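# Zip the suitcase closed along its wheeled end

## Task

Close the suitcase's zipper along the end that carries the wheels, so the suitcase ends up lying flat with the same face up as at the start; the zip must stay closed on its own, not only while the robot holds it, and afterwards the grippers must release and pull away.

## Robot and tools

Robot: two arms, left_arm and right_arm, each with six joints and a parallel gripper. Nothing may be pushed or knocked off the table, and the two arms must not collide or shove each other hard.

Frame: every pose in a result uses one scene frame. Origin is on the table surface midway between the arm bases, +z up, +x out over the table, and left_arm sits on the +y side. The arm names do not match left or right in any image. Printed gripper positions (end_effector_position in metres, end_effector_quat_wxyz) can be off, more so at long reach. end_effector_position is the point between the finger pads, about 1 cm behind the tips. In the gripper's own axes the fingers point along +z and close along y.

Row layout: every motion command uses rows of 14 numbers covering both arms, even if only one moves: left_arm's six joint angles then its opening, then right_arm's six angles then its opening. Joint order inside each arm is shoulder, elbow, wrist roll, wrist pitch, waist, wrist yaw; result lists use the same order. Joint numbers are absolute target angles in radians, not offsets. Ranges: shoulder 0.000 to 3.142, elbow 0.000 to 3.142, wrist roll -2.094 to 2.094, wrist pitch -1.571 to 1.571, waist -2.618 to 3.054, wrist yaw -1.571 to 1.571. Real ends may differ by up to 0.036; a target beyond that margin and further out than the current angle is rejected, while targets past the real end are clipped and may print "joint sent to its limit". Opening is a scale from -1 (closed) to +1 (fully open), also absolute. Optionally 12 extra numbers from 0 to 1 can follow: stiffness multipliers for left_arm's six joints then right_arm's six, same joint order; they persist until changed.

Tools:
- execute_actions(actions): a list of actions; each action is up to 15 rows, one per 1/30 s step, and a short action repeats its final row to fill 15 steps. An empty list just returns state and images.
- move(target, speed, blocking): target is one 14-number row of absolute angles and openings; all joints travel in sync so the hand traces a curve. speed is the top rate in rad/s of the joint with farthest to go, 0.01 to 2, default 0.5; path duration is clamped to 0.5-10 s. Gripper numbers are applied at once. The move does not avoid obstacles or the other arm. With blocking=false the result returns after 0.5 s; then use wait(0) or stop before sending other motion. The extra "move:" line reports the ending (done, off_target, moving, held, fault), limits=held or limits=none, and each arm's joint farthest from target.
- wait(seconds): 0 to 10; robot holds its last command; a running move continues.
- stop(): brakes a running move; needs room if fast; fingers keep moving.
- zoom_image(camera, region): camera is cam_high, cam_low, cam_left_wrist or cam_right_wrist (all 504x504); region is [x0, y0, x1, y1] pixels from the top-left, at most 504 by 504.
- finished_scene(scene): ends the current scene, given its number; irreversible, and the goal must already hold and keep holding.

Motion limits: per step each joint target is kept within a lead of its measured angle (waist 0.202, shoulder 0.258, elbow 0.238, wrist pitch 0.573, wrist yaw and roll 0.522 rad), and targets that would move the hand over 70 mm from its measured spot are scaled back, so large jumps take several actions. "Joint targets" shows what joints are currently driven to; resend those values to hold still. Friction may leave a joint up to about 0.031 rad short, and tiny commands may do nothing. "joint command not followed" means a clearance check altered some targets.

Gripping: grip_measured is the motor position on the -1..+1 scale; pads meet near -0.94 and each millimetre of object width adds about 0.0208, with a per-gripper bias up to about 0.02. Commanding below the contact reading squeezes harder, up to roughly 50-62 N per pad. Keep sending the same closing number to keep a hold. Joint positions also give opening in metres (0.093 open to 0.000 closed), which on a held rigid object settles up to about 12 mm under its width. Joint velocities give rates.

Care: faster moves and targets deeper past a contact press harder; avoid drops, slips, slams and violent pushes. Holding loads heats motors: MOTOR HOT appears from 75 °C, at 90 °C that arm is halted for 10 s, and at 100 °C it goes limp and falls; these appear as OVER-TEMPERATURE FAULT lines. The simulation keeps running while you compose replies, with the robot holding its last command. Finish by opening the grippers and retracting both arms clear of the suitcase.

Each tool is called after ">>>" as a command line: name --argument value for each argument, lists and objects as JSON in quotes; but a table of rows of numbers goes row by row, as --pt "numbers of a row", without its own name.

## Session

>>> execute_actions --actions '[]'

Scene clock: 0.00 s.
left_arm: end_effector_position=(+0.0202, +0.6076, +0.1042) grip_measured=+1.000 end_effector_quat_wxyz=(-0.042, +0.070, +0.968, +0.238) | right_arm: end_effector_position=(+0.1373, +0.0374, +0.1812) grip_measured=+0.998 end_effector_quat_wxyz=(-0.027, +0.953, -0.237, +0.188)
Joint names: [shoulder, elbow, wrist roll, wrist pitch, waist, wrist yaw]
Joint positions: left_arm=[ 1.382  0.926  1.628 -0.637  1.406 -0.1    0.093] | right_arm=[ 1.611  1.506 -1.324 -1.415  1.356  0.378  0.093]
Joint velocities: left_arm=[-0.012 -0.007 -0.022  0.051  0.002 -0.066  0.   ] | right_arm=[-0.002 -0.002 -0.051 -0.007 -0.002 -0.022 -0.001]
Motor temperatures (°C, as the motors report them): left_arm=[25 24 26 26 24 23] | right_arm=[25 24 25 25 22 22]
Joint targets: left_arm=[1.382 0.926 1.628 -0.637 1.406 -0.100] | right_arm=[1.611 1.506 -1.324 -1.415 1.356 0.378]
Joint stiffness scale: left_arm=[1. 1. 1. 1. 1. 1.] | right_arm=[1. 1. 1. 1. 1. 1.]

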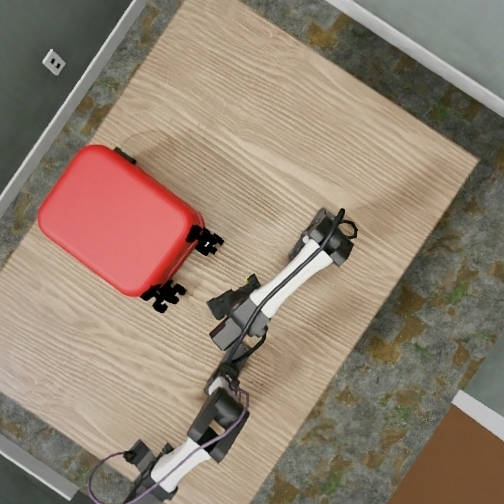

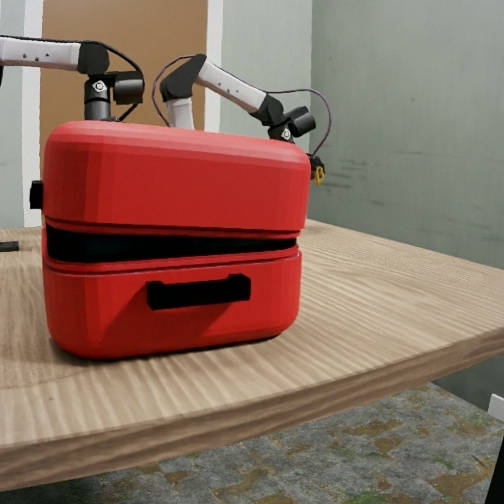

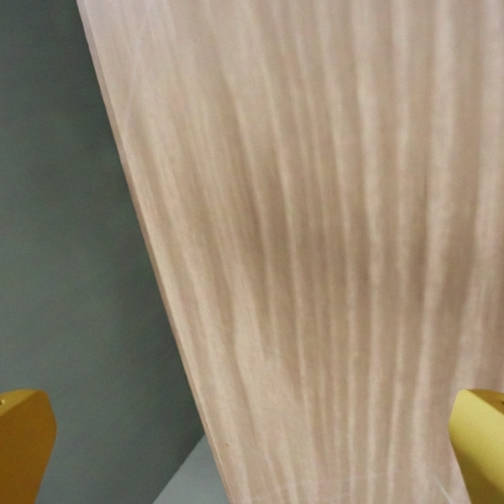

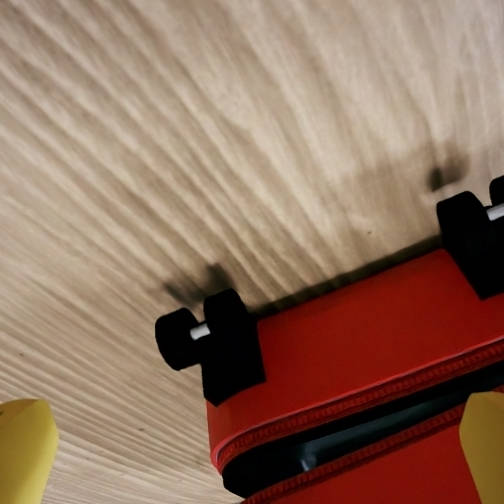

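>>> zoom_image --camera "cam_right_wrist" --region '[200, 300, 504, 504]'

>>> zoom_image --camera "cam_high" --region '[100, 170, 280, 350]'

Region (200, 300, 504, 504) of cam_right_wrist's 504x504 image, scaled by 1.658, with more detail than that image has; it fills the top 338 rows of this view, and the rest is white.

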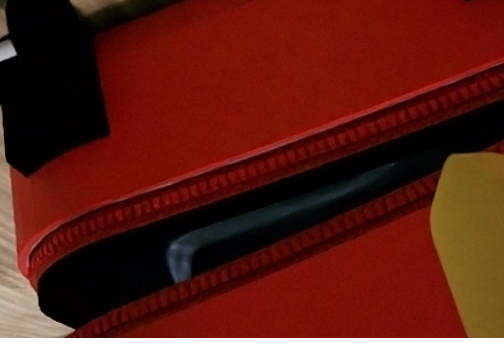

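Region (100, 170, 280, 350) of cam_high's 504x504 image, scaled by 2.800, with more detail than that image has.

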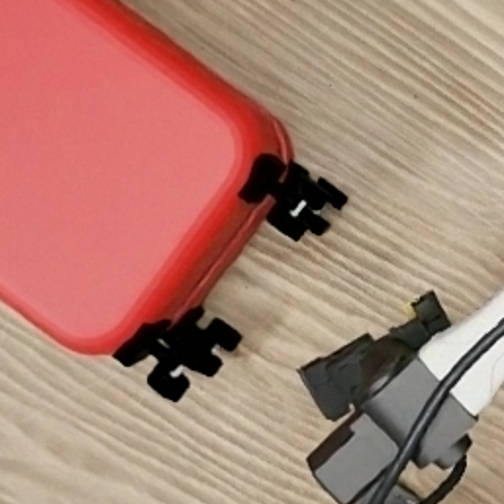

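>>> move --target '[1.382,0.926,1.628,-0.637,1.406,-0.1,1, 1.877,0.546,0,1.331,1.85,1.55,1]' --speed 1.2

Scene clock: 5.73 s.
left_arm: end_effector_position=(+0.0202, +0.6076, +0.1042) grip_measured=+1.000 end_effector_quat_wxyz=(-0.042, +0.070, +0.968, +0.238) | right_arm: end_effector_position=(+0.0983, +0.0979, +0.1480) grip_measured=+0.999 end_effector_quat_wxyz=(+0.699, -0.094, +0.701, +0.105)
Joint names: [shoulder, elbow, wrist roll, wrist pitch, waist, wrist yaw]
Joint positions: left_arm=[ 1.382  0.926  1.628 -0.637  1.406 -0.1    0.093] | right_arm=[ 1.862  0.562 -0.005  1.321  1.84   1.541  0.093]
Joint velocities: left_arm=[ 0.002  0.007 -0.037 -0.066  0.007 -0.051  0.   ] | right_arm=[-0.017 -0.002  0.007  0.037  0.007 -0.066  0.001]
Motor temperatures (°C, as the motors report them): left_arm=[26 25 26 27 24 23] | right_arm=[26 24 25 26 22 22]
Joint targets: left_arm=[1.382 0.926 1.628 -0.637 1.406 -0.100] | right_arm=[1.877 0.546 0.000 1.331 1.850 1.550]
Joint stiffness scale: left_arm=[1. 1. 1. 1. 1. 1.] | right_arm=[1. 1. 1. 1. 1. 1.]
move: done; limits=none; left_arm: farthest joint: the waist, 0.000 radians from its target (0.000 radians at the start); right_arm: farthest joint: the elbow, 0.016 radians from its target (0.960 radians at the start)

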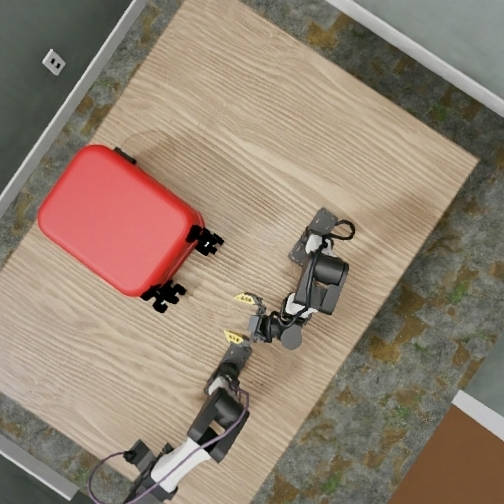

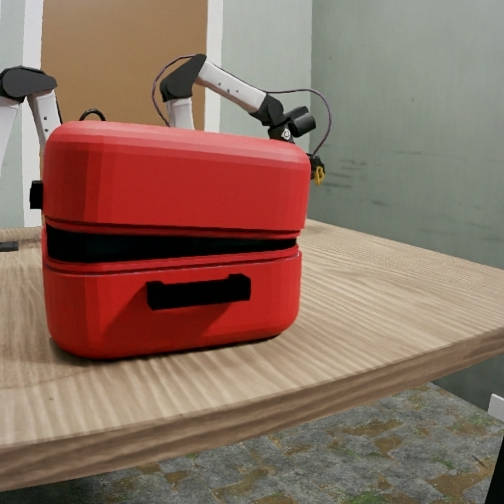

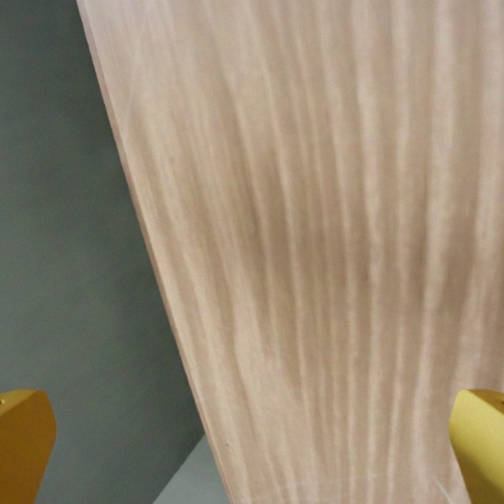

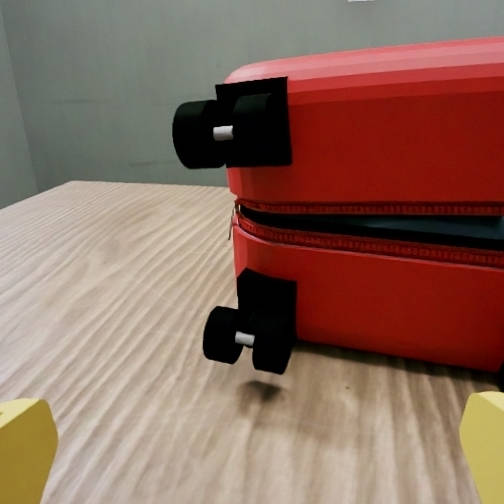

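>>> zoom_image --camera "cam_right_wrist" --region '[195, 180, 295, 260]'

Region (195, 180, 295, 260) of cam_right_wrist's 504x504 image, scaled by 5.040, with more detail than that image has; it fills the top 403 rows of this view, and the rest is white.

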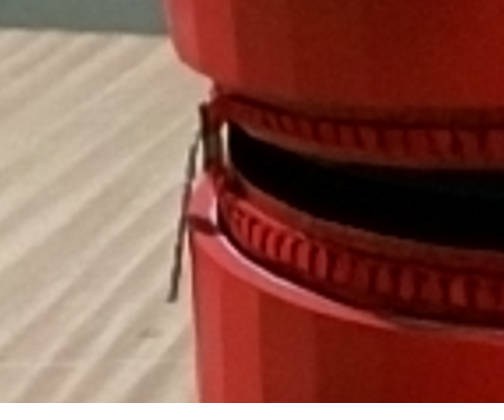

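>>> move --target '[1.891,0.466,0,1.425,0.426,1.426,1, 1.0,1.0,0,-0.5,1.1,0,-1]' --speed 1.2

>>> move --target '[1.891,0.466,0,1.425,0.426,1.426,1, 1.76,2.045,0,-1.154,0.38,0,-1]' --speed 1.0

Scene clock: 11.27 s.
left_arm: end_effector_position=(+0.3439, +0.2736, +0.1373) grip_measured=+1.000 end_effector_quat_wxyz=(+0.637, +0.324, +0.627, -0.309) | right_arm: end_effector_position=(+0.1658, +0.0658, +0.2723) grip_measured=-0.995 end_effector_quat_wxyz=(+0.433, -0.449, +0.737, +0.258)
Joint names: [shoulder, elbow, wrist roll, wrist pitch, waist, wrist yaw]
Joint positions: left_arm=[1.87  0.48  0.009 1.407 0.435 1.415 0.093] | right_arm=[ 1.009  0.987 -0.005 -0.491  1.111  0.009  0.   ]
Joint velocities: left_arm=[-0.012 -0.002  0.007  0.037 -0.002 -0.007  0.   ] | right_arm=[-0.007 -0.007  0.007 -0.081 -0.002 -0.051  0.   ]
Motor temperatures (°C, as the motors report them): left_arm=[26 26 26 27 24 23] | right_arm=[27 25 25 27 22 22]
Joint targets: left_arm=[1.891 0.466 -0.000 1.425 0.426 1.426] | right_arm=[1.000 1.000 0.000 -0.500 1.100 -0.000]
Joint stiffness scale: left_arm=[1. 1. 1. 1. 1. 1.] | right_arm=[1. 1. 1. 1. 1. 1.]
move: off_target (left_arm); limits=none; left_arm: farthest joint: the shoulder, 0.021 radians from its target (0.509 radians at the start); right_arm: farthest joint: the elbow, 0.013 radians from its target (0.438 radians at the start)

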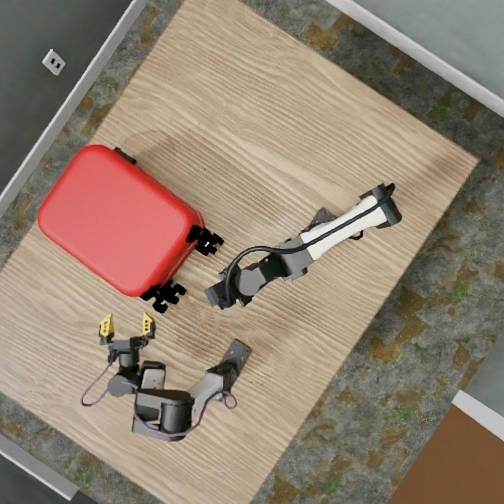

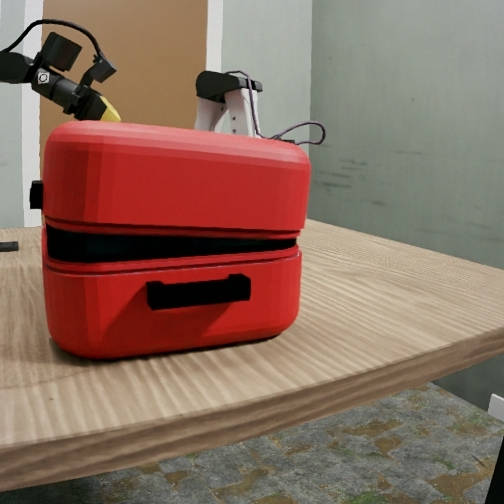

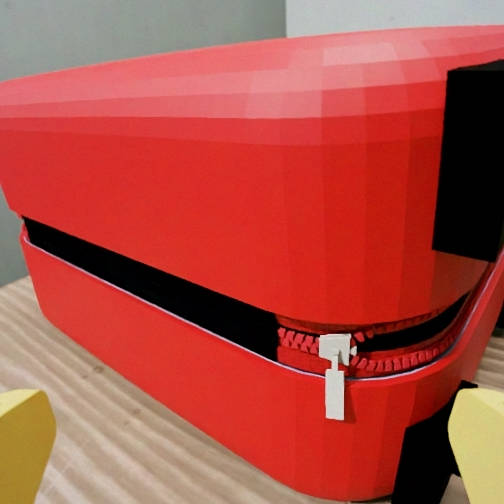

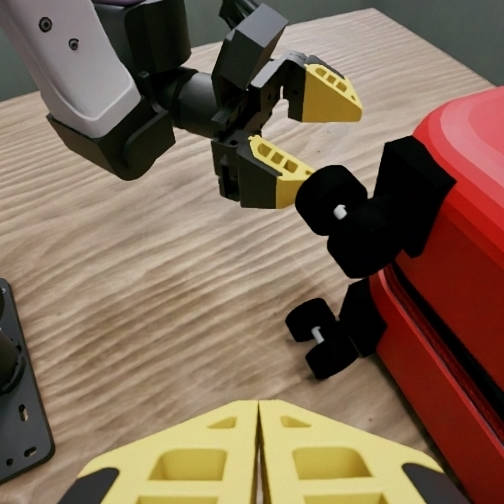

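Scene clock: 13.20 s.
left_arm: end_effector_position=(+0.3439, +0.2736, +0.1373) grip_measured=+1.000 end_effector_quat_wxyz=(+0.637, +0.324, +0.627, -0.309) | right_arm: end_effector_position=(+0.4242, -0.0747, +0.3128) grip_measured=-0.995 end_effector_quat_wxyz=(+0.339, -0.173, +0.923, +0.060)
Joint names: [shoulder, elbow, wrist roll, wrist pitch, waist, wrist yaw]
Joint positions: left_arm=[1.87  0.48  0.008 1.408 0.435 1.415 0.093] | right_arm=[ 1.751  2.027 -0.005 -1.144  0.382  0.005  0.   ]
Joint velocities: left_arm=[-0.027 -0.012  0.022 -0.007 -0.007  0.037  0.   ] | right_arm=[-0.012 -0.007 -0.037 -0.007 -0.007 -0.081  0.   ]
Motor temperatures (°C, as the motors report them): left_arm=[26 26 26 28 24 23] | right_arm=[27 26 25 28 22 22]
Joint targets: left_arm=[1.891 0.466 0.000 1.425 0.426 1.426] | right_arm=[1.760 2.045 -0.000 -1.154 0.380 0.000]
Joint stiffness scale: left_arm=[1. 1. 1. 1. 1. 1.] | right_arm=[1. 1. 1. 1. 1. 1.]
move: off_target (left_arm); limits=none; left_arm: farthest joint: the shoulder, 0.021 radians from its target (0.021 radians at the start); right_arm: farthest joint: the elbow, 0.018 radians from its target (1.058 radians at the start)

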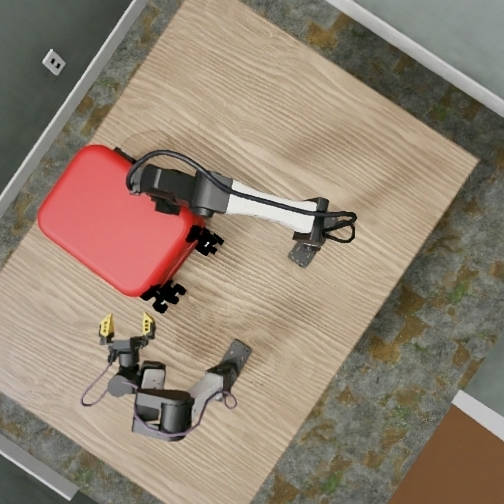

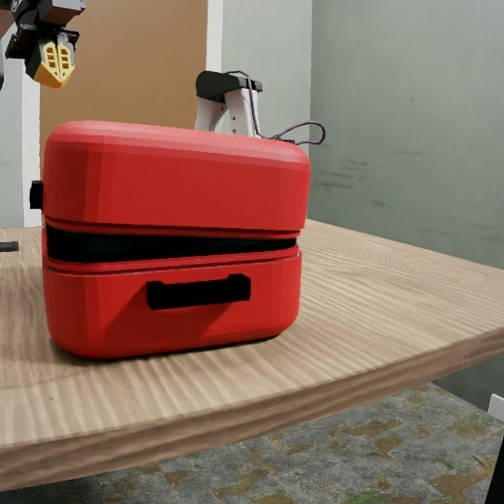

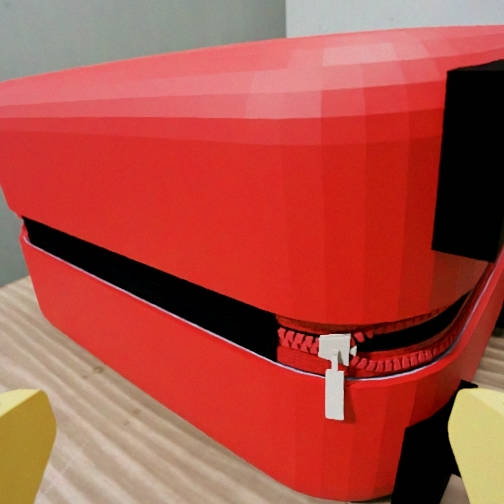

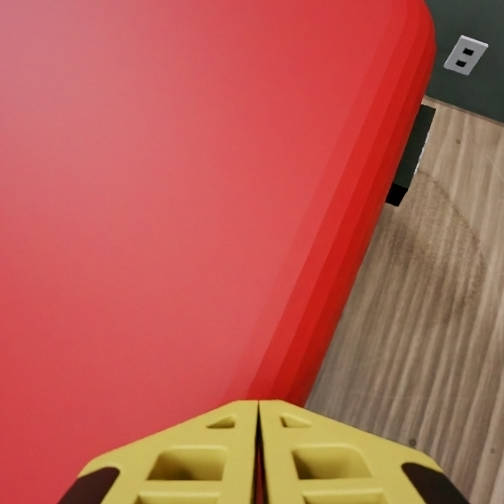

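>>> move --target '[1.891,0.466,0,1.425,0.426,1.426,1, 1.632,1.66,0,-0.8985,0.495,0,-1]' --speed 0.6

>>> move --target '[1.891,0.466,0,1.425,0.426,1.426,1, 1.601,1.4465,0,-0.7155,0.495,0,-1]' --speed 0.12

Scene clock: 17.87 s.
left_arm: end_effector_position=(+0.3439, +0.2736, +0.1373) grip_measured=+1.000 end_effector_quat_wxyz=(+0.637, +0.324, +0.627, -0.309) | right_arm: end_effector_position=(+0.4014, -0.0350, +0.2568) grip_measured=-0.995 end_effector_quat_wxyz=(+0.330, -0.221, +0.914, +0.076)
Joint names: [shoulder, elbow, wrist roll, wrist pitch, waist, wrist yaw]
Joint positions: left_arm=[1.87  0.48  0.008 1.408 0.435 1.415 0.093] | right_arm=[ 1.649  1.676 -0.005 -0.906  0.486  0.005  0.   ]
Joint velocities: left_arm=[-0.002 -0.007  0.022 -0.037 -0.012 -0.066  0.   ] | right_arm=[-0.002 -0.002 -0.11  -0.022  0.002 -0.007  0.   ]
Motor temperatures (°C, as the motors report them): left_arm=[27 26 26 28 24 23] | right_arm=[28 26 25 28 22 22]
Joint targets: left_arm=[1.891 0.466 0.000 1.425 0.426 1.426] | right_arm=[1.632 1.660 0.000 -0.898 0.495 -0.000]
Joint stiffness scale: left_arm=[1. 1. 1. 1. 1. 1.] | right_arm=[1. 1. 1. 1. 1. 1.]
move: off_target (left_arm); limits=none; left_arm: farthest joint: the shoulder, 0.021 radians from its target (0.021 radians at the start); right_arm: farthest joint: the shoulder, 0.017 radians from its target (0.119 radians at the start)

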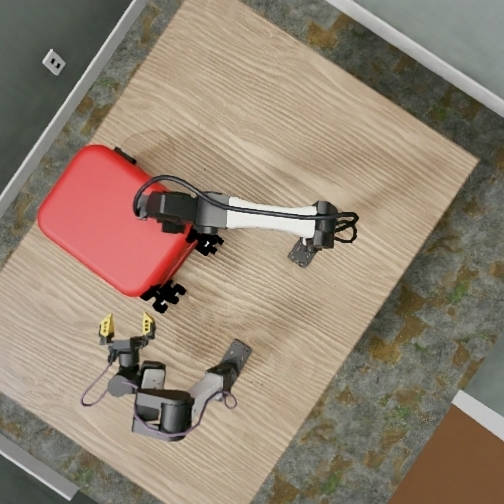

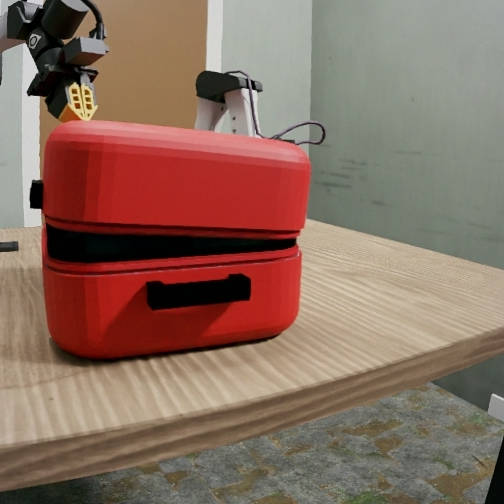

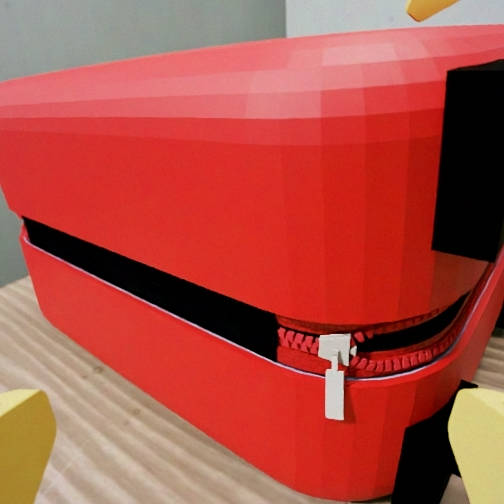

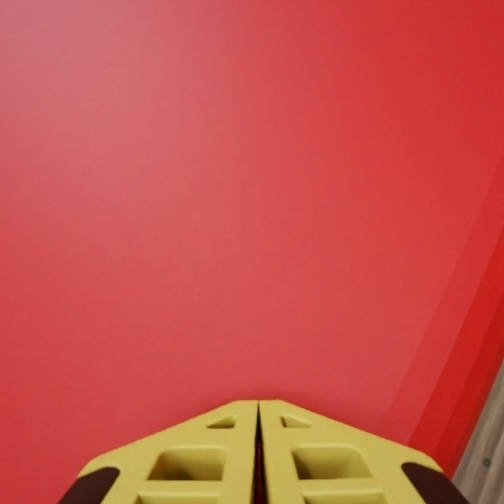

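Scene clock: 20.13 s.
left_arm: end_effector_position=(+0.3439, +0.2736, +0.1373) grip_measured=+1.000 end_effector_quat_wxyz=(+0.637, +0.324, +0.627, -0.309) | right_arm: end_effector_position=(+0.4044, -0.0361, +0.2371) grip_measured=-0.995 end_effector_quat_wxyz=(+0.363, -0.215, +0.903, +0.077)
Joint names: [shoulder, elbow, wrist roll, wrist pitch, waist, wrist yaw]
Joint positions: left_arm=[1.87  0.48  0.008 1.408 0.435 1.415 0.093] | right_arm=[ 1.585  1.486 -0.005 -0.71   0.486  0.018  0.   ]
Joint velocities: left_arm=[-0.002 -0.017 -0.022  0.007 -0.007 -0.037  0.   ] | right_arm=[-0.002  0.007  0.081 -0.022 -0.002 -0.022  0.   ]
Motor temperatures (°C, as the motors report them): left_arm=[27 26 26 28 24 23] | right_arm=[29 27 25 29 22 22]
Joint targets: left_arm=[1.891 0.466 0.000 1.425 0.426 1.426] | right_arm=[1.601 1.447 -0.000 -0.716 0.495 0.000]
Joint stiffness scale: left_arm=[1. 1. 1. 1. 1. 1.] | right_arm=[1. 1. 1. 1. 1. 1.]
move: off_target (left_arm, right_arm); limits=none; left_arm: farthest joint: the shoulder, 0.021 radians from its target (0.021 radians at the start); right_arm: farthest joint: the elbow, 0.039 radians from its target (0.230 radians at the start)

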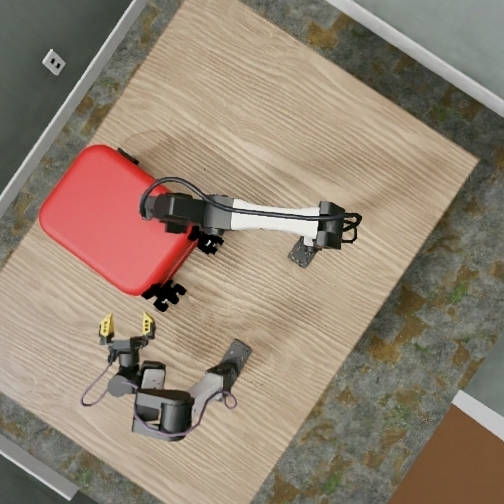

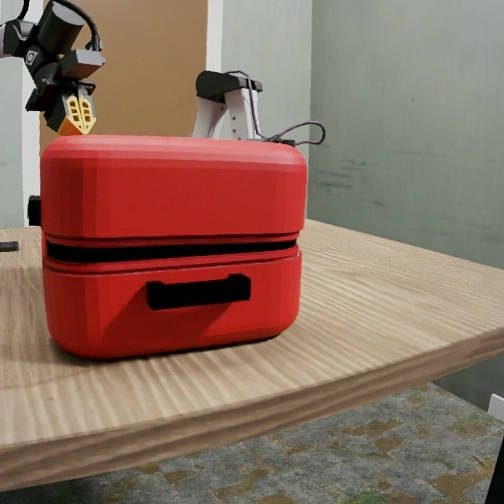

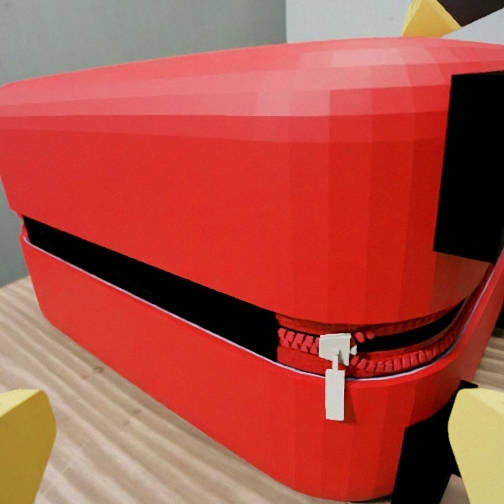

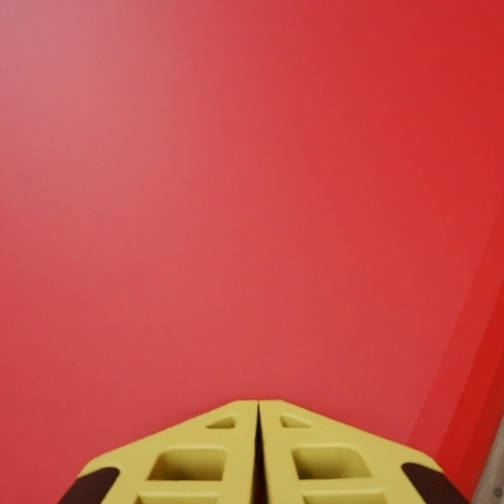

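>>> move --target '[2.092,0.57,0.11,1.42,0.308,1.53,-0.2, 1.62,1.42,0,-0.7155,0.495,0,-1]' --speed 0.3

Scene clock: 23.80 s.
left_arm: end_effector_position=(+0.3419, +0.2322, +0.0937) grip_measured=-0.198 end_effector_quat_wxyz=(+0.590, +0.382, +0.598, -0.387) | right_arm: end_effector_position=(+0.4041, -0.0383, +0.2317) grip_measured=-0.995 end_effector_quat_wxyz=(+0.362, -0.214, +0.905, +0.072)
Joint names: [shoulder, elbow, wrist roll, wrist pitch, waist, wrist yaw]
Joint positions: left_arm=[2.074 0.552 0.101 1.409 0.318 1.519 0.036] | right_arm=[ 1.582  1.464 -0.005 -0.697  0.486  0.029  0.   ]
Joint velocities: left_arm=[-0.007  0.007 -0.007 -0.022  0.012  0.081  0.   ] | right_arm=[ 0.007 -0.002 -0.022 -0.051 -0.022 -0.007  0.   ]
Motor temperatures (°C, as the motors report them): left_arm=[27 26 26 29 24 23] | right_arm=[29 27 25 29 22 22]
Joint targets: left_arm=[2.092 0.570 0.110 1.420 0.308 1.530] | right_arm=[1.620 1.420 -0.000 -0.716 0.495 0.000]
Joint stiffness scale: left_arm=[1. 1. 1. 1. 1. 1.] | right_arm=[1. 1. 1. 1. 1. 1.]
move: off_target (right_arm); limits=none; left_arm: farthest joint: the shoulder, 0.018 radians from its target (0.222 radians at the start); right_arm: farthest joint: the elbow, 0.044 radians from its target (0.065 radians at the start)

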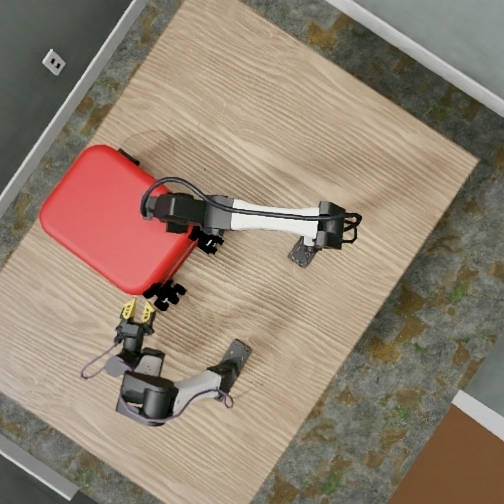

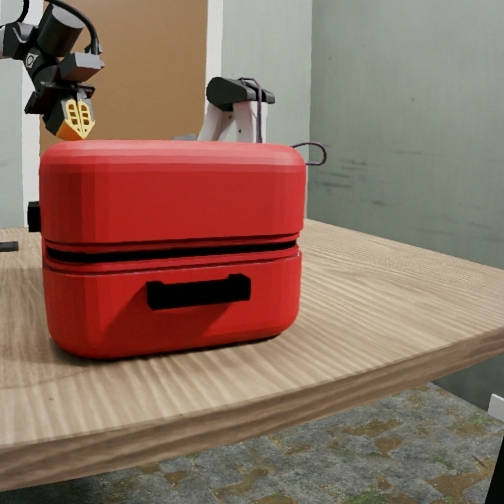

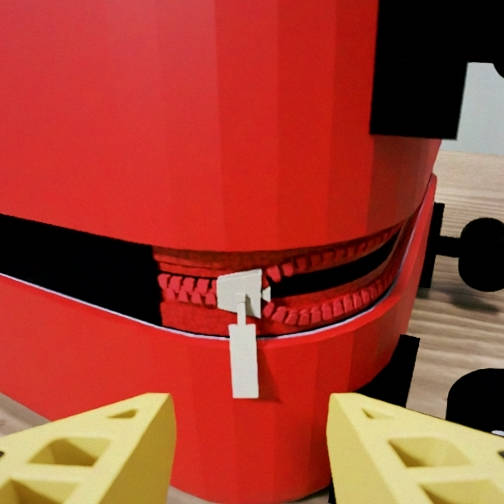

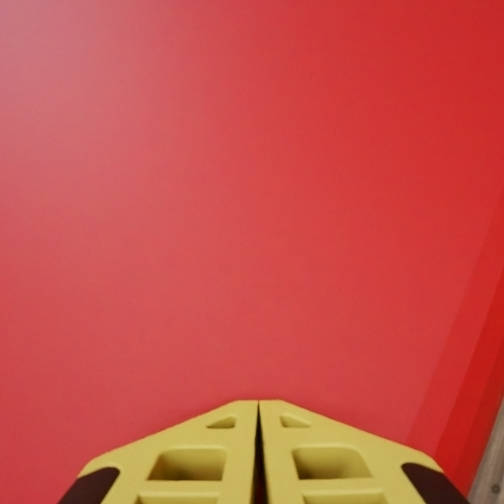

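>>> zoom_image --camera "cam_left_wrist" --region '[150, 240, 350, 420]'

Region (150, 240, 350, 420) of cam_left_wrist's 504x504 image, scaled by 2.520, with more detail than that image has; it fills the top 454 rows of this view, and the rest is white.

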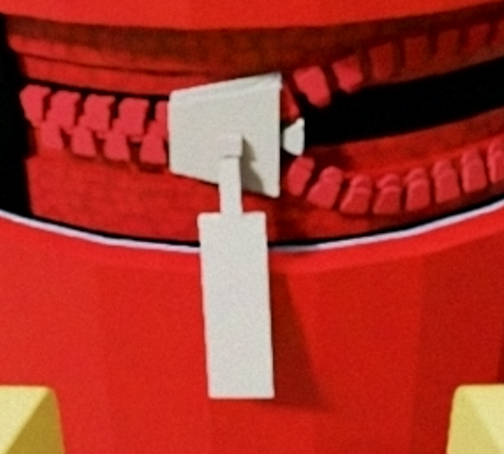

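>>> move --target '[2.092,0.582,0.11,1.42,0.223,1.424,-0.2, 1.62,1.42,0,-0.7155,0.495,0,-1]' --speed 0.15

Scene clock: 30.33 s.
left_arm: end_effector_position=(+0.3530, +0.2095, +0.0945) grip_measured=-0.198 end_effector_quat_wxyz=(+0.590, +0.389, +0.596, -0.381) | right_arm: end_effector_position=(+0.4043, -0.0370, +0.2357) grip_measured=-0.995 end_effector_quat_wxyz=(+0.368, -0.214, +0.902, +0.076)
Joint names: [shoulder, elbow, wrist roll, wrist pitch, waist, wrist yaw]
Joint positions: left_arm=[2.074 0.567 0.102 1.409 0.233 1.435 0.036] | right_arm=[ 1.576  1.464 -0.005 -0.689  0.486  0.023  0.   ]
Joint velocities: left_arm=[-0.007  0.012  0.037 -0.066  0.002 -0.022  0.   ] | right_arm=[ 0.002 -0.017 -0.022  0.007 -0.002 -0.022  0.   ]
Motor temperatures (°C, as the motors report them): left_arm=[28 26 26 29 24 23] | right_arm=[29 27 25 30 22 22]
Joint targets: left_arm=[2.092 0.582 0.110 1.420 0.223 1.424] | right_arm=[1.620 1.420 0.000 -0.716 0.495 -0.000]
Joint stiffness scale: left_arm=[1. 1. 1. 1. 1. 1.] | right_arm=[1. 1. 1. 1. 1. 1.]
move: off_target (right_arm); limits=none; left_arm: farthest joint: the shoulder, 0.018 radians from its target (0.018 radians at the start); right_arm: farthest joint: the shoulder, 0.044 radians from its target (0.038 radians at the start)

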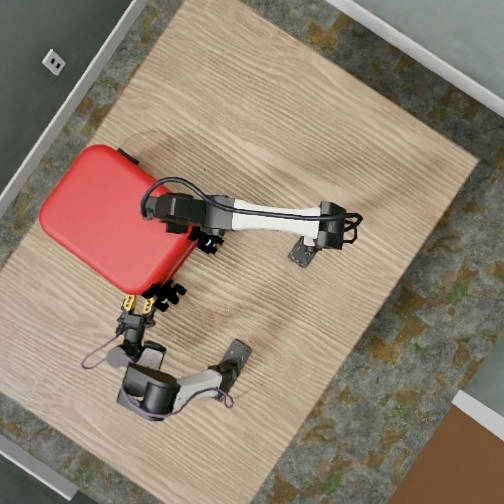

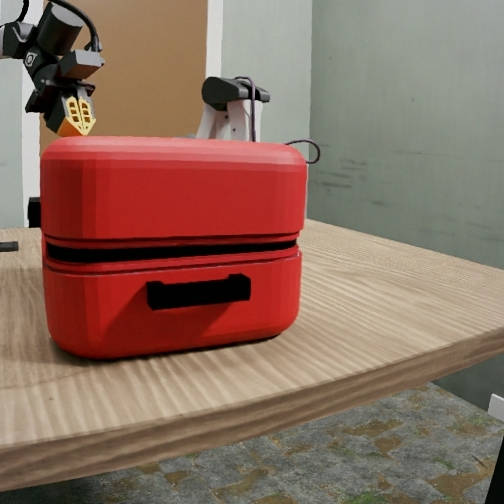

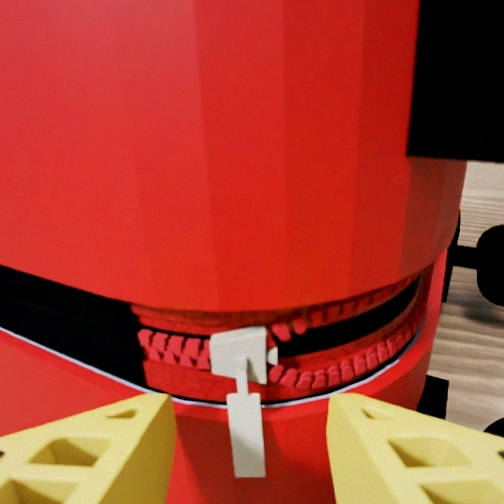

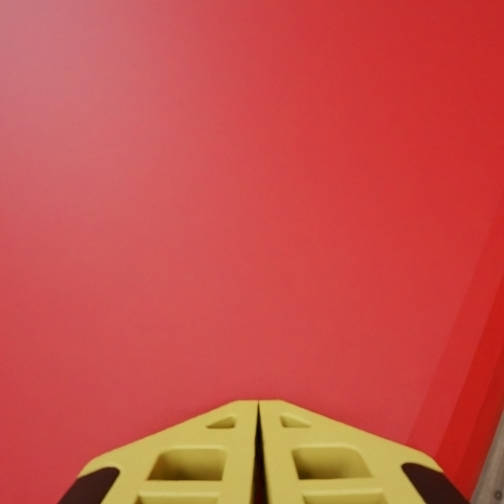

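>>> execute_actions --actions '[[[2.092,0.582,0.11,1.42,0.223,1.424,-0.45, 1.63,1.41,0,-0.7155,0.495,0,-1]],[[2.092,0.584,0.11,1.42,0.213,1.414,-0.6, 1.635,1.405,0,-0.7155,0.495,0,-1]],[[2.092,0.587,0.11,1.42,0.203,1.404,-0.6, 1.635,1.405,0,-0.7155,0.495,0,-1]]]'

Scene clock: 32.30 s.
left_arm: end_effector_position=(+0.3533, +0.2091, +0.0945) grip_measured=-0.597 end_effector_quat_wxyz=(+0.590, +0.388, +0.597, -0.381) | right_arm: end_effector_position=(+0.4040, -0.0382, +0.2321) grip_measured=-0.995 end_effector_quat_wxyz=(+0.365, -0.213, +0.903, +0.073)
Joint names: [shoulder, elbow, wrist roll, wrist pitch, waist, wrist yaw]
Joint positions: left_arm=[2.074 0.567 0.102 1.409 0.232 1.432 0.017] | right_arm=[ 1.576  1.454 -0.005 -0.685  0.486  0.028  0.   ]
Joint velocities: left_arm=[ 0.012  0.002 -0.022  0.051 -0.012 -0.022 -0.   ] | right_arm=[-0.002  0.007  0.022 -0.051  0.012 -0.022  0.   ]
Motor temperatures (°C, as the motors report them): left_arm=[28 26 26 29 24 23] | right_arm=[29 27 25 30 22 22]
Joint targets: left_arm=[2.092 0.587 0.110 1.420 0.203 1.404] | right_arm=[1.635 1.405 -0.000 -0.716 0.495 -0.000]
Joint stiffness scale: left_arm=[1. 1. 1. 1. 1. 1.] | right_arm=[1. 1. 1. 1. 1. 1.]

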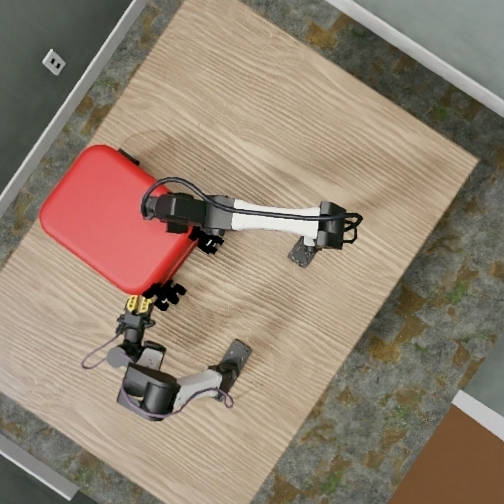

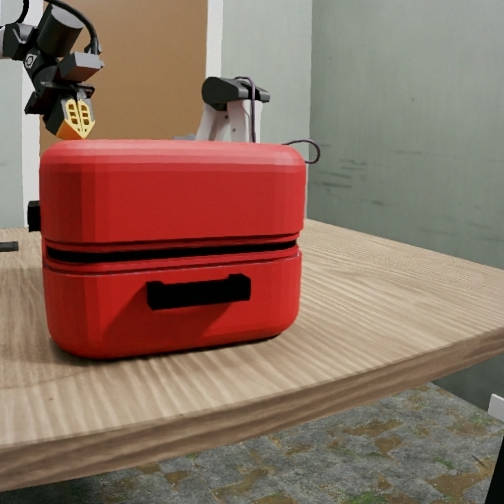

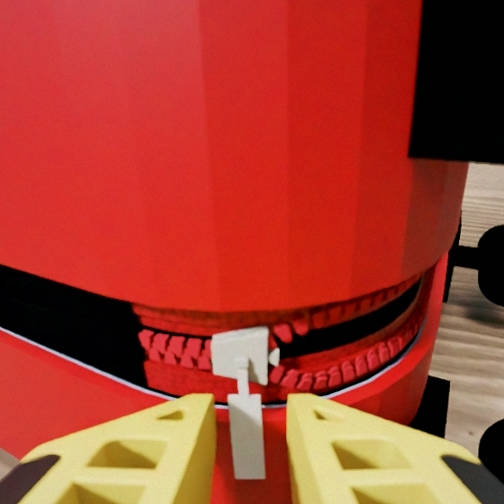

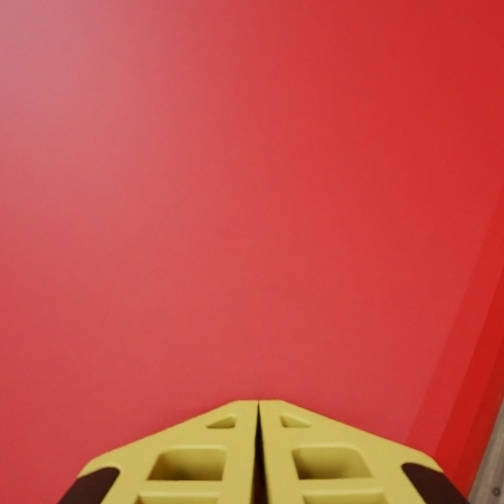

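>>> execute_actions --actions '[[[2.092,0.587,0.11,1.42,0.197,1.40,-0.75, 1.635,1.405,0,-0.7155,0.495,0,-1]],[[2.092,0.587,0.11,1.42,0.197,1.40,-0.9, 1.635,1.405,0,-0.7155,0.495,0,-1]],[[2.092,0.587,0.11,1.42,0.197,1.40,-1, 1.635,1.405,0,-0.7155,0.495,0,-1]]]'

Scene clock: 33.97 s.
left_arm: end_effector_position=(+0.3552, +0.2097, +0.0943) grip_measured=-0.967 end_effector_quat_wxyz=(+0.592, +0.386, +0.599, -0.376) | right_arm: end_effector_position=(+0.4046, -0.0386, +0.2315) grip_measured=-0.995 end_effector_quat_wxyz=(+0.365, -0.213, +0.903, +0.071)
Joint names: [shoulder, elbow, wrist roll, wrist pitch, waist, wrist yaw]
Joint positions: left_arm=[2.074 0.567 0.104 1.409 0.231 1.42  0.   ] | right_arm=[ 1.578  1.454 -0.005 -0.685  0.486  0.032  0.   ]
Joint velocities: left_arm=[-0.002  0.002 -0.066  0.066 -0.007 -0.051  0.   ] | right_arm=[ 0.012  0.002 -0.037  0.095  0.012 -0.066  0.   ]
Motor temperatures (°C, as the motors report them): left_arm=[29 26 26 29 24 23] | right_arm=[29 27 25 30 22 22]
Joint targets: left_arm=[2.092 0.587 0.110 1.420 0.197 1.400] | right_arm=[1.635 1.405 0.000 -0.716 0.495 0.000]
Joint stiffness scale: left_arm=[1. 1. 1. 1. 1. 1.] | right_arm=[1. 1. 1. 1. 1. 1.]

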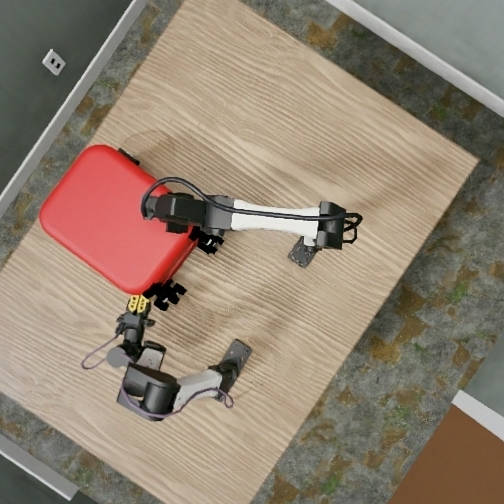

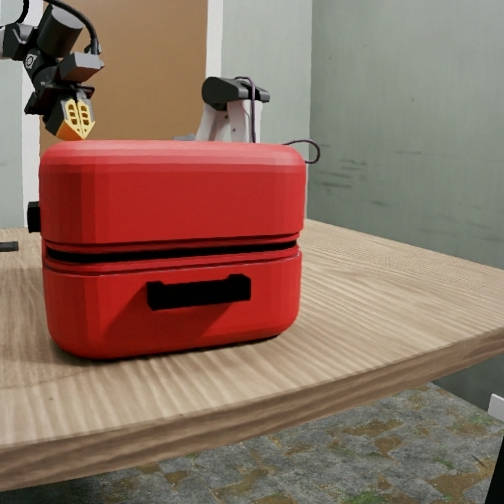

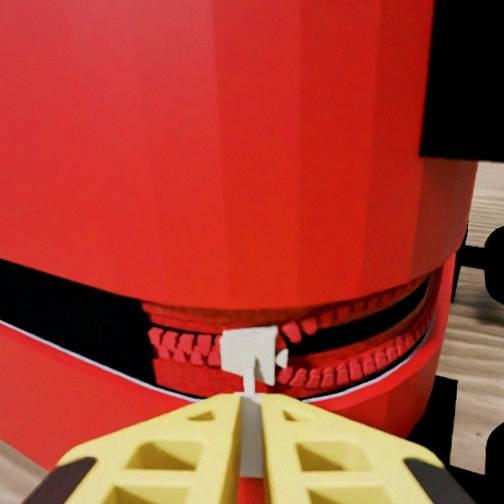

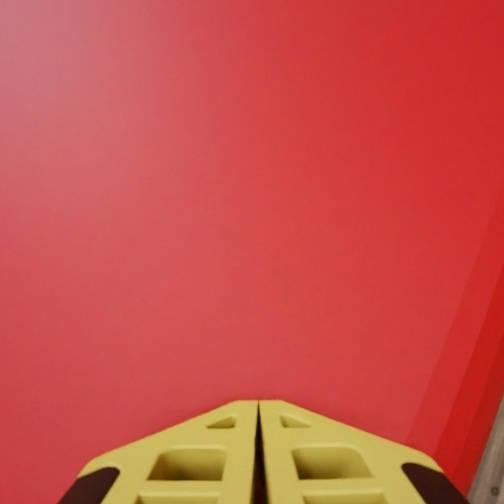

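>>> zoom_image --camera "cam_left_wrist" --region '[170, 310, 350, 504]'

Region (170, 310, 350, 504) of cam_left_wrist's 504x504 image, scaled by 2.598, with more detail than that image has; it fills the left 468 columns of this view, and the rest is white.

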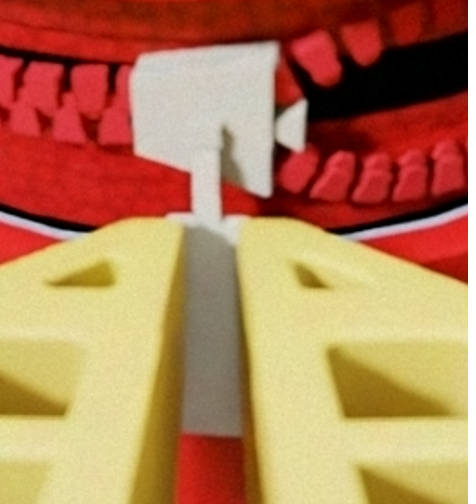

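>>> execute_actions --actions '[[[2.05,0.53,0.105,1.43,0.215,1.385,-1, 1.635,1.405,0,-0.7155,0.495,0,-1]],[[2.03,0.49,0.105,1.447,0.203,1.33,-1, 1.635,1.405,0,-0.7155,0.495,0,-1]],[[2.008,0.45,0.105,1.463,0.191,1.275,-1, 1.635,1.405,0,-0.7155,0.495,0,-1]],[[1.985,0.41,0.105,1.48,0.179,1.22,-1, 1.635,1.405,0,-0.7155,0.495,0,-1]]]'

Scene clock: 36.77 s.
left_arm: end_effector_position=(+0.3515, +0.2091, +0.0935) grip_measured=-0.968 end_effector_quat_wxyz=(+0.617, +0.333, +0.639, -0.318) | right_arm: end_effector_position=(+0.4046, -0.0386, +0.2315) grip_measured=-0.995 end_effector_quat_wxyz=(+0.365, -0.213, +0.903, +0.071)
Joint names: [shoulder, elbow, wrist roll, wrist pitch, waist, wrist yaw]
Joint positions: left_arm=[2.005 0.428 0.104 1.471 0.205 1.211 0.   ] | right_arm=[ 1.578  1.454 -0.005 -0.685  0.486  0.032  0.   ]
Joint velocities: left_arm=[-0.002  0.002 -0.066 -0.081  0.012 -0.051  0.   ] | right_arm=[ 0.012 -0.007  0.037  0.051  0.012 -0.022  0.   ]
Motor temperatures (°C, as the motors report them): left_arm=[29 26 26 29 24 23] | right_arm=[28 27 25 30 22 22]
Joint targets: left_arm=[1.985 0.410 0.105 1.480 0.179 1.220] | right_arm=[1.635 1.405 -0.000 -0.716 0.495 0.000]
Joint stiffness scale: left_arm=[1. 1. 1. 1. 1. 1.] | right_arm=[1. 1. 1. 1. 1. 1.]

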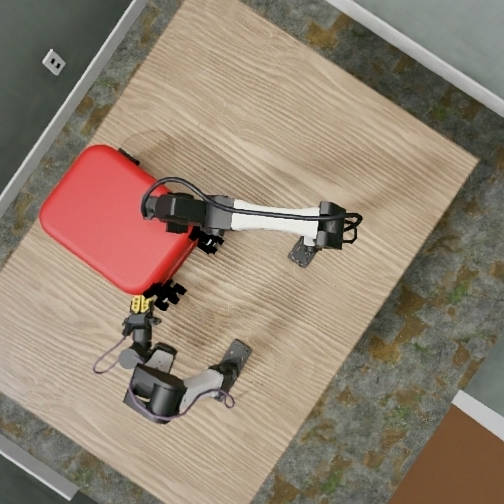

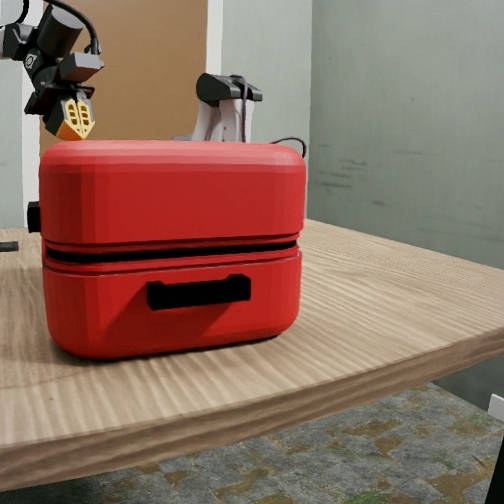

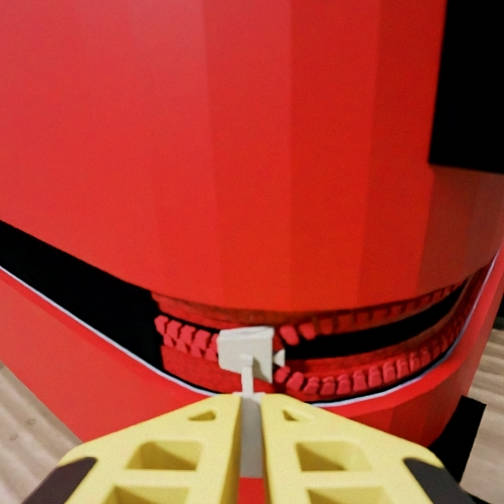

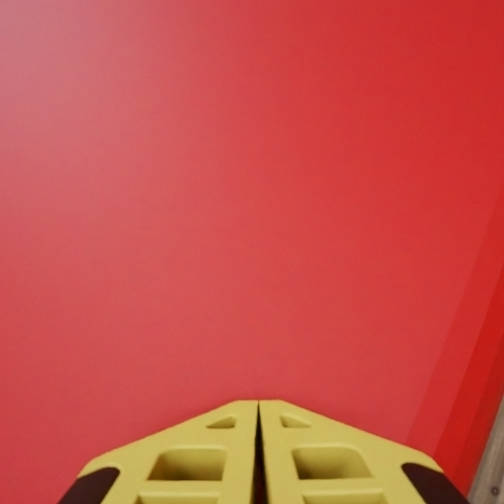

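>>> execute_actions --actions '[[[1.975,0.39,0.105,1.488,0.175,1.25,-1, 1.635,1.405,0,-0.7155,0.495,0,-1]],[[1.965,0.37,0.105,1.496,0.17,1.27,-1, 1.635,1.405,0,-0.7155,0.495,0,-1]],[[1.955,0.35,0.105,1.504,0.165,1.28,-1, 1.635,1.405,0,-0.7155,0.495,0,-1]]]'

Scene clock: 38.53 s.
left_arm: end_effector_position=(+0.3389, +0.2036, +0.0947) grip_measured=-0.975 end_effector_quat_wxyz=(+0.615, +0.332, +0.640, -0.319) | right_arm: end_effector_position=(+0.4079, -0.0406, +0.2336) grip_measured=-0.995 end_effector_quat_wxyz=(+0.373, -0.208, +0.902, +0.064)
Joint names: [shoulder, elbow, wrist roll, wrist pitch, waist, wrist yaw]
Joint positions: left_arm=[1.975 0.373 0.104 1.492 0.196 1.204 0.   ] | right_arm=[ 1.578  1.454 -0.005 -0.672  0.486  0.052  0.   ]
Joint velocities: left_arm=[-0.002  0.002  0.066  0.007 -0.002  0.007  0.   ] | right_arm=[-0.017  0.012 -0.037  0.051 -0.002 -0.022  0.   ]
Motor temperatures (°C, as the motors report them): left_arm=[29 26 26 30 24 23] | right_arm=[28 27 25 30 22 22]
Joint targets: left_arm=[1.955 0.350 0.105 1.504 0.165 1.280] | right_arm=[1.635 1.405 0.000 -0.715 0.495 -0.000]
Joint stiffness scale: left_arm=[1. 1. 1. 1. 1. 1.] | right_arm=[1. 1. 1. 1. 1. 1.]

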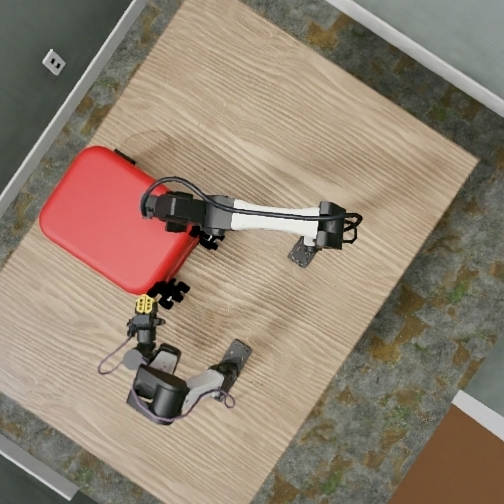

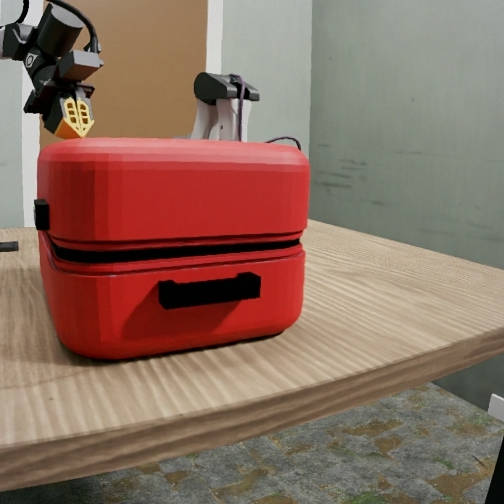

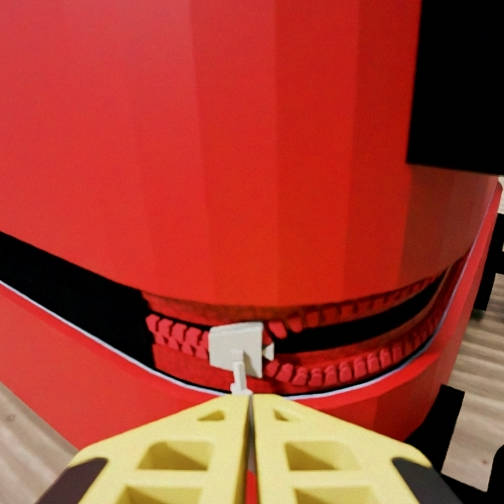

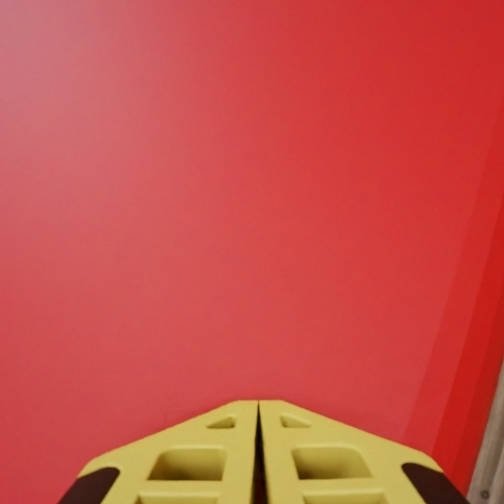

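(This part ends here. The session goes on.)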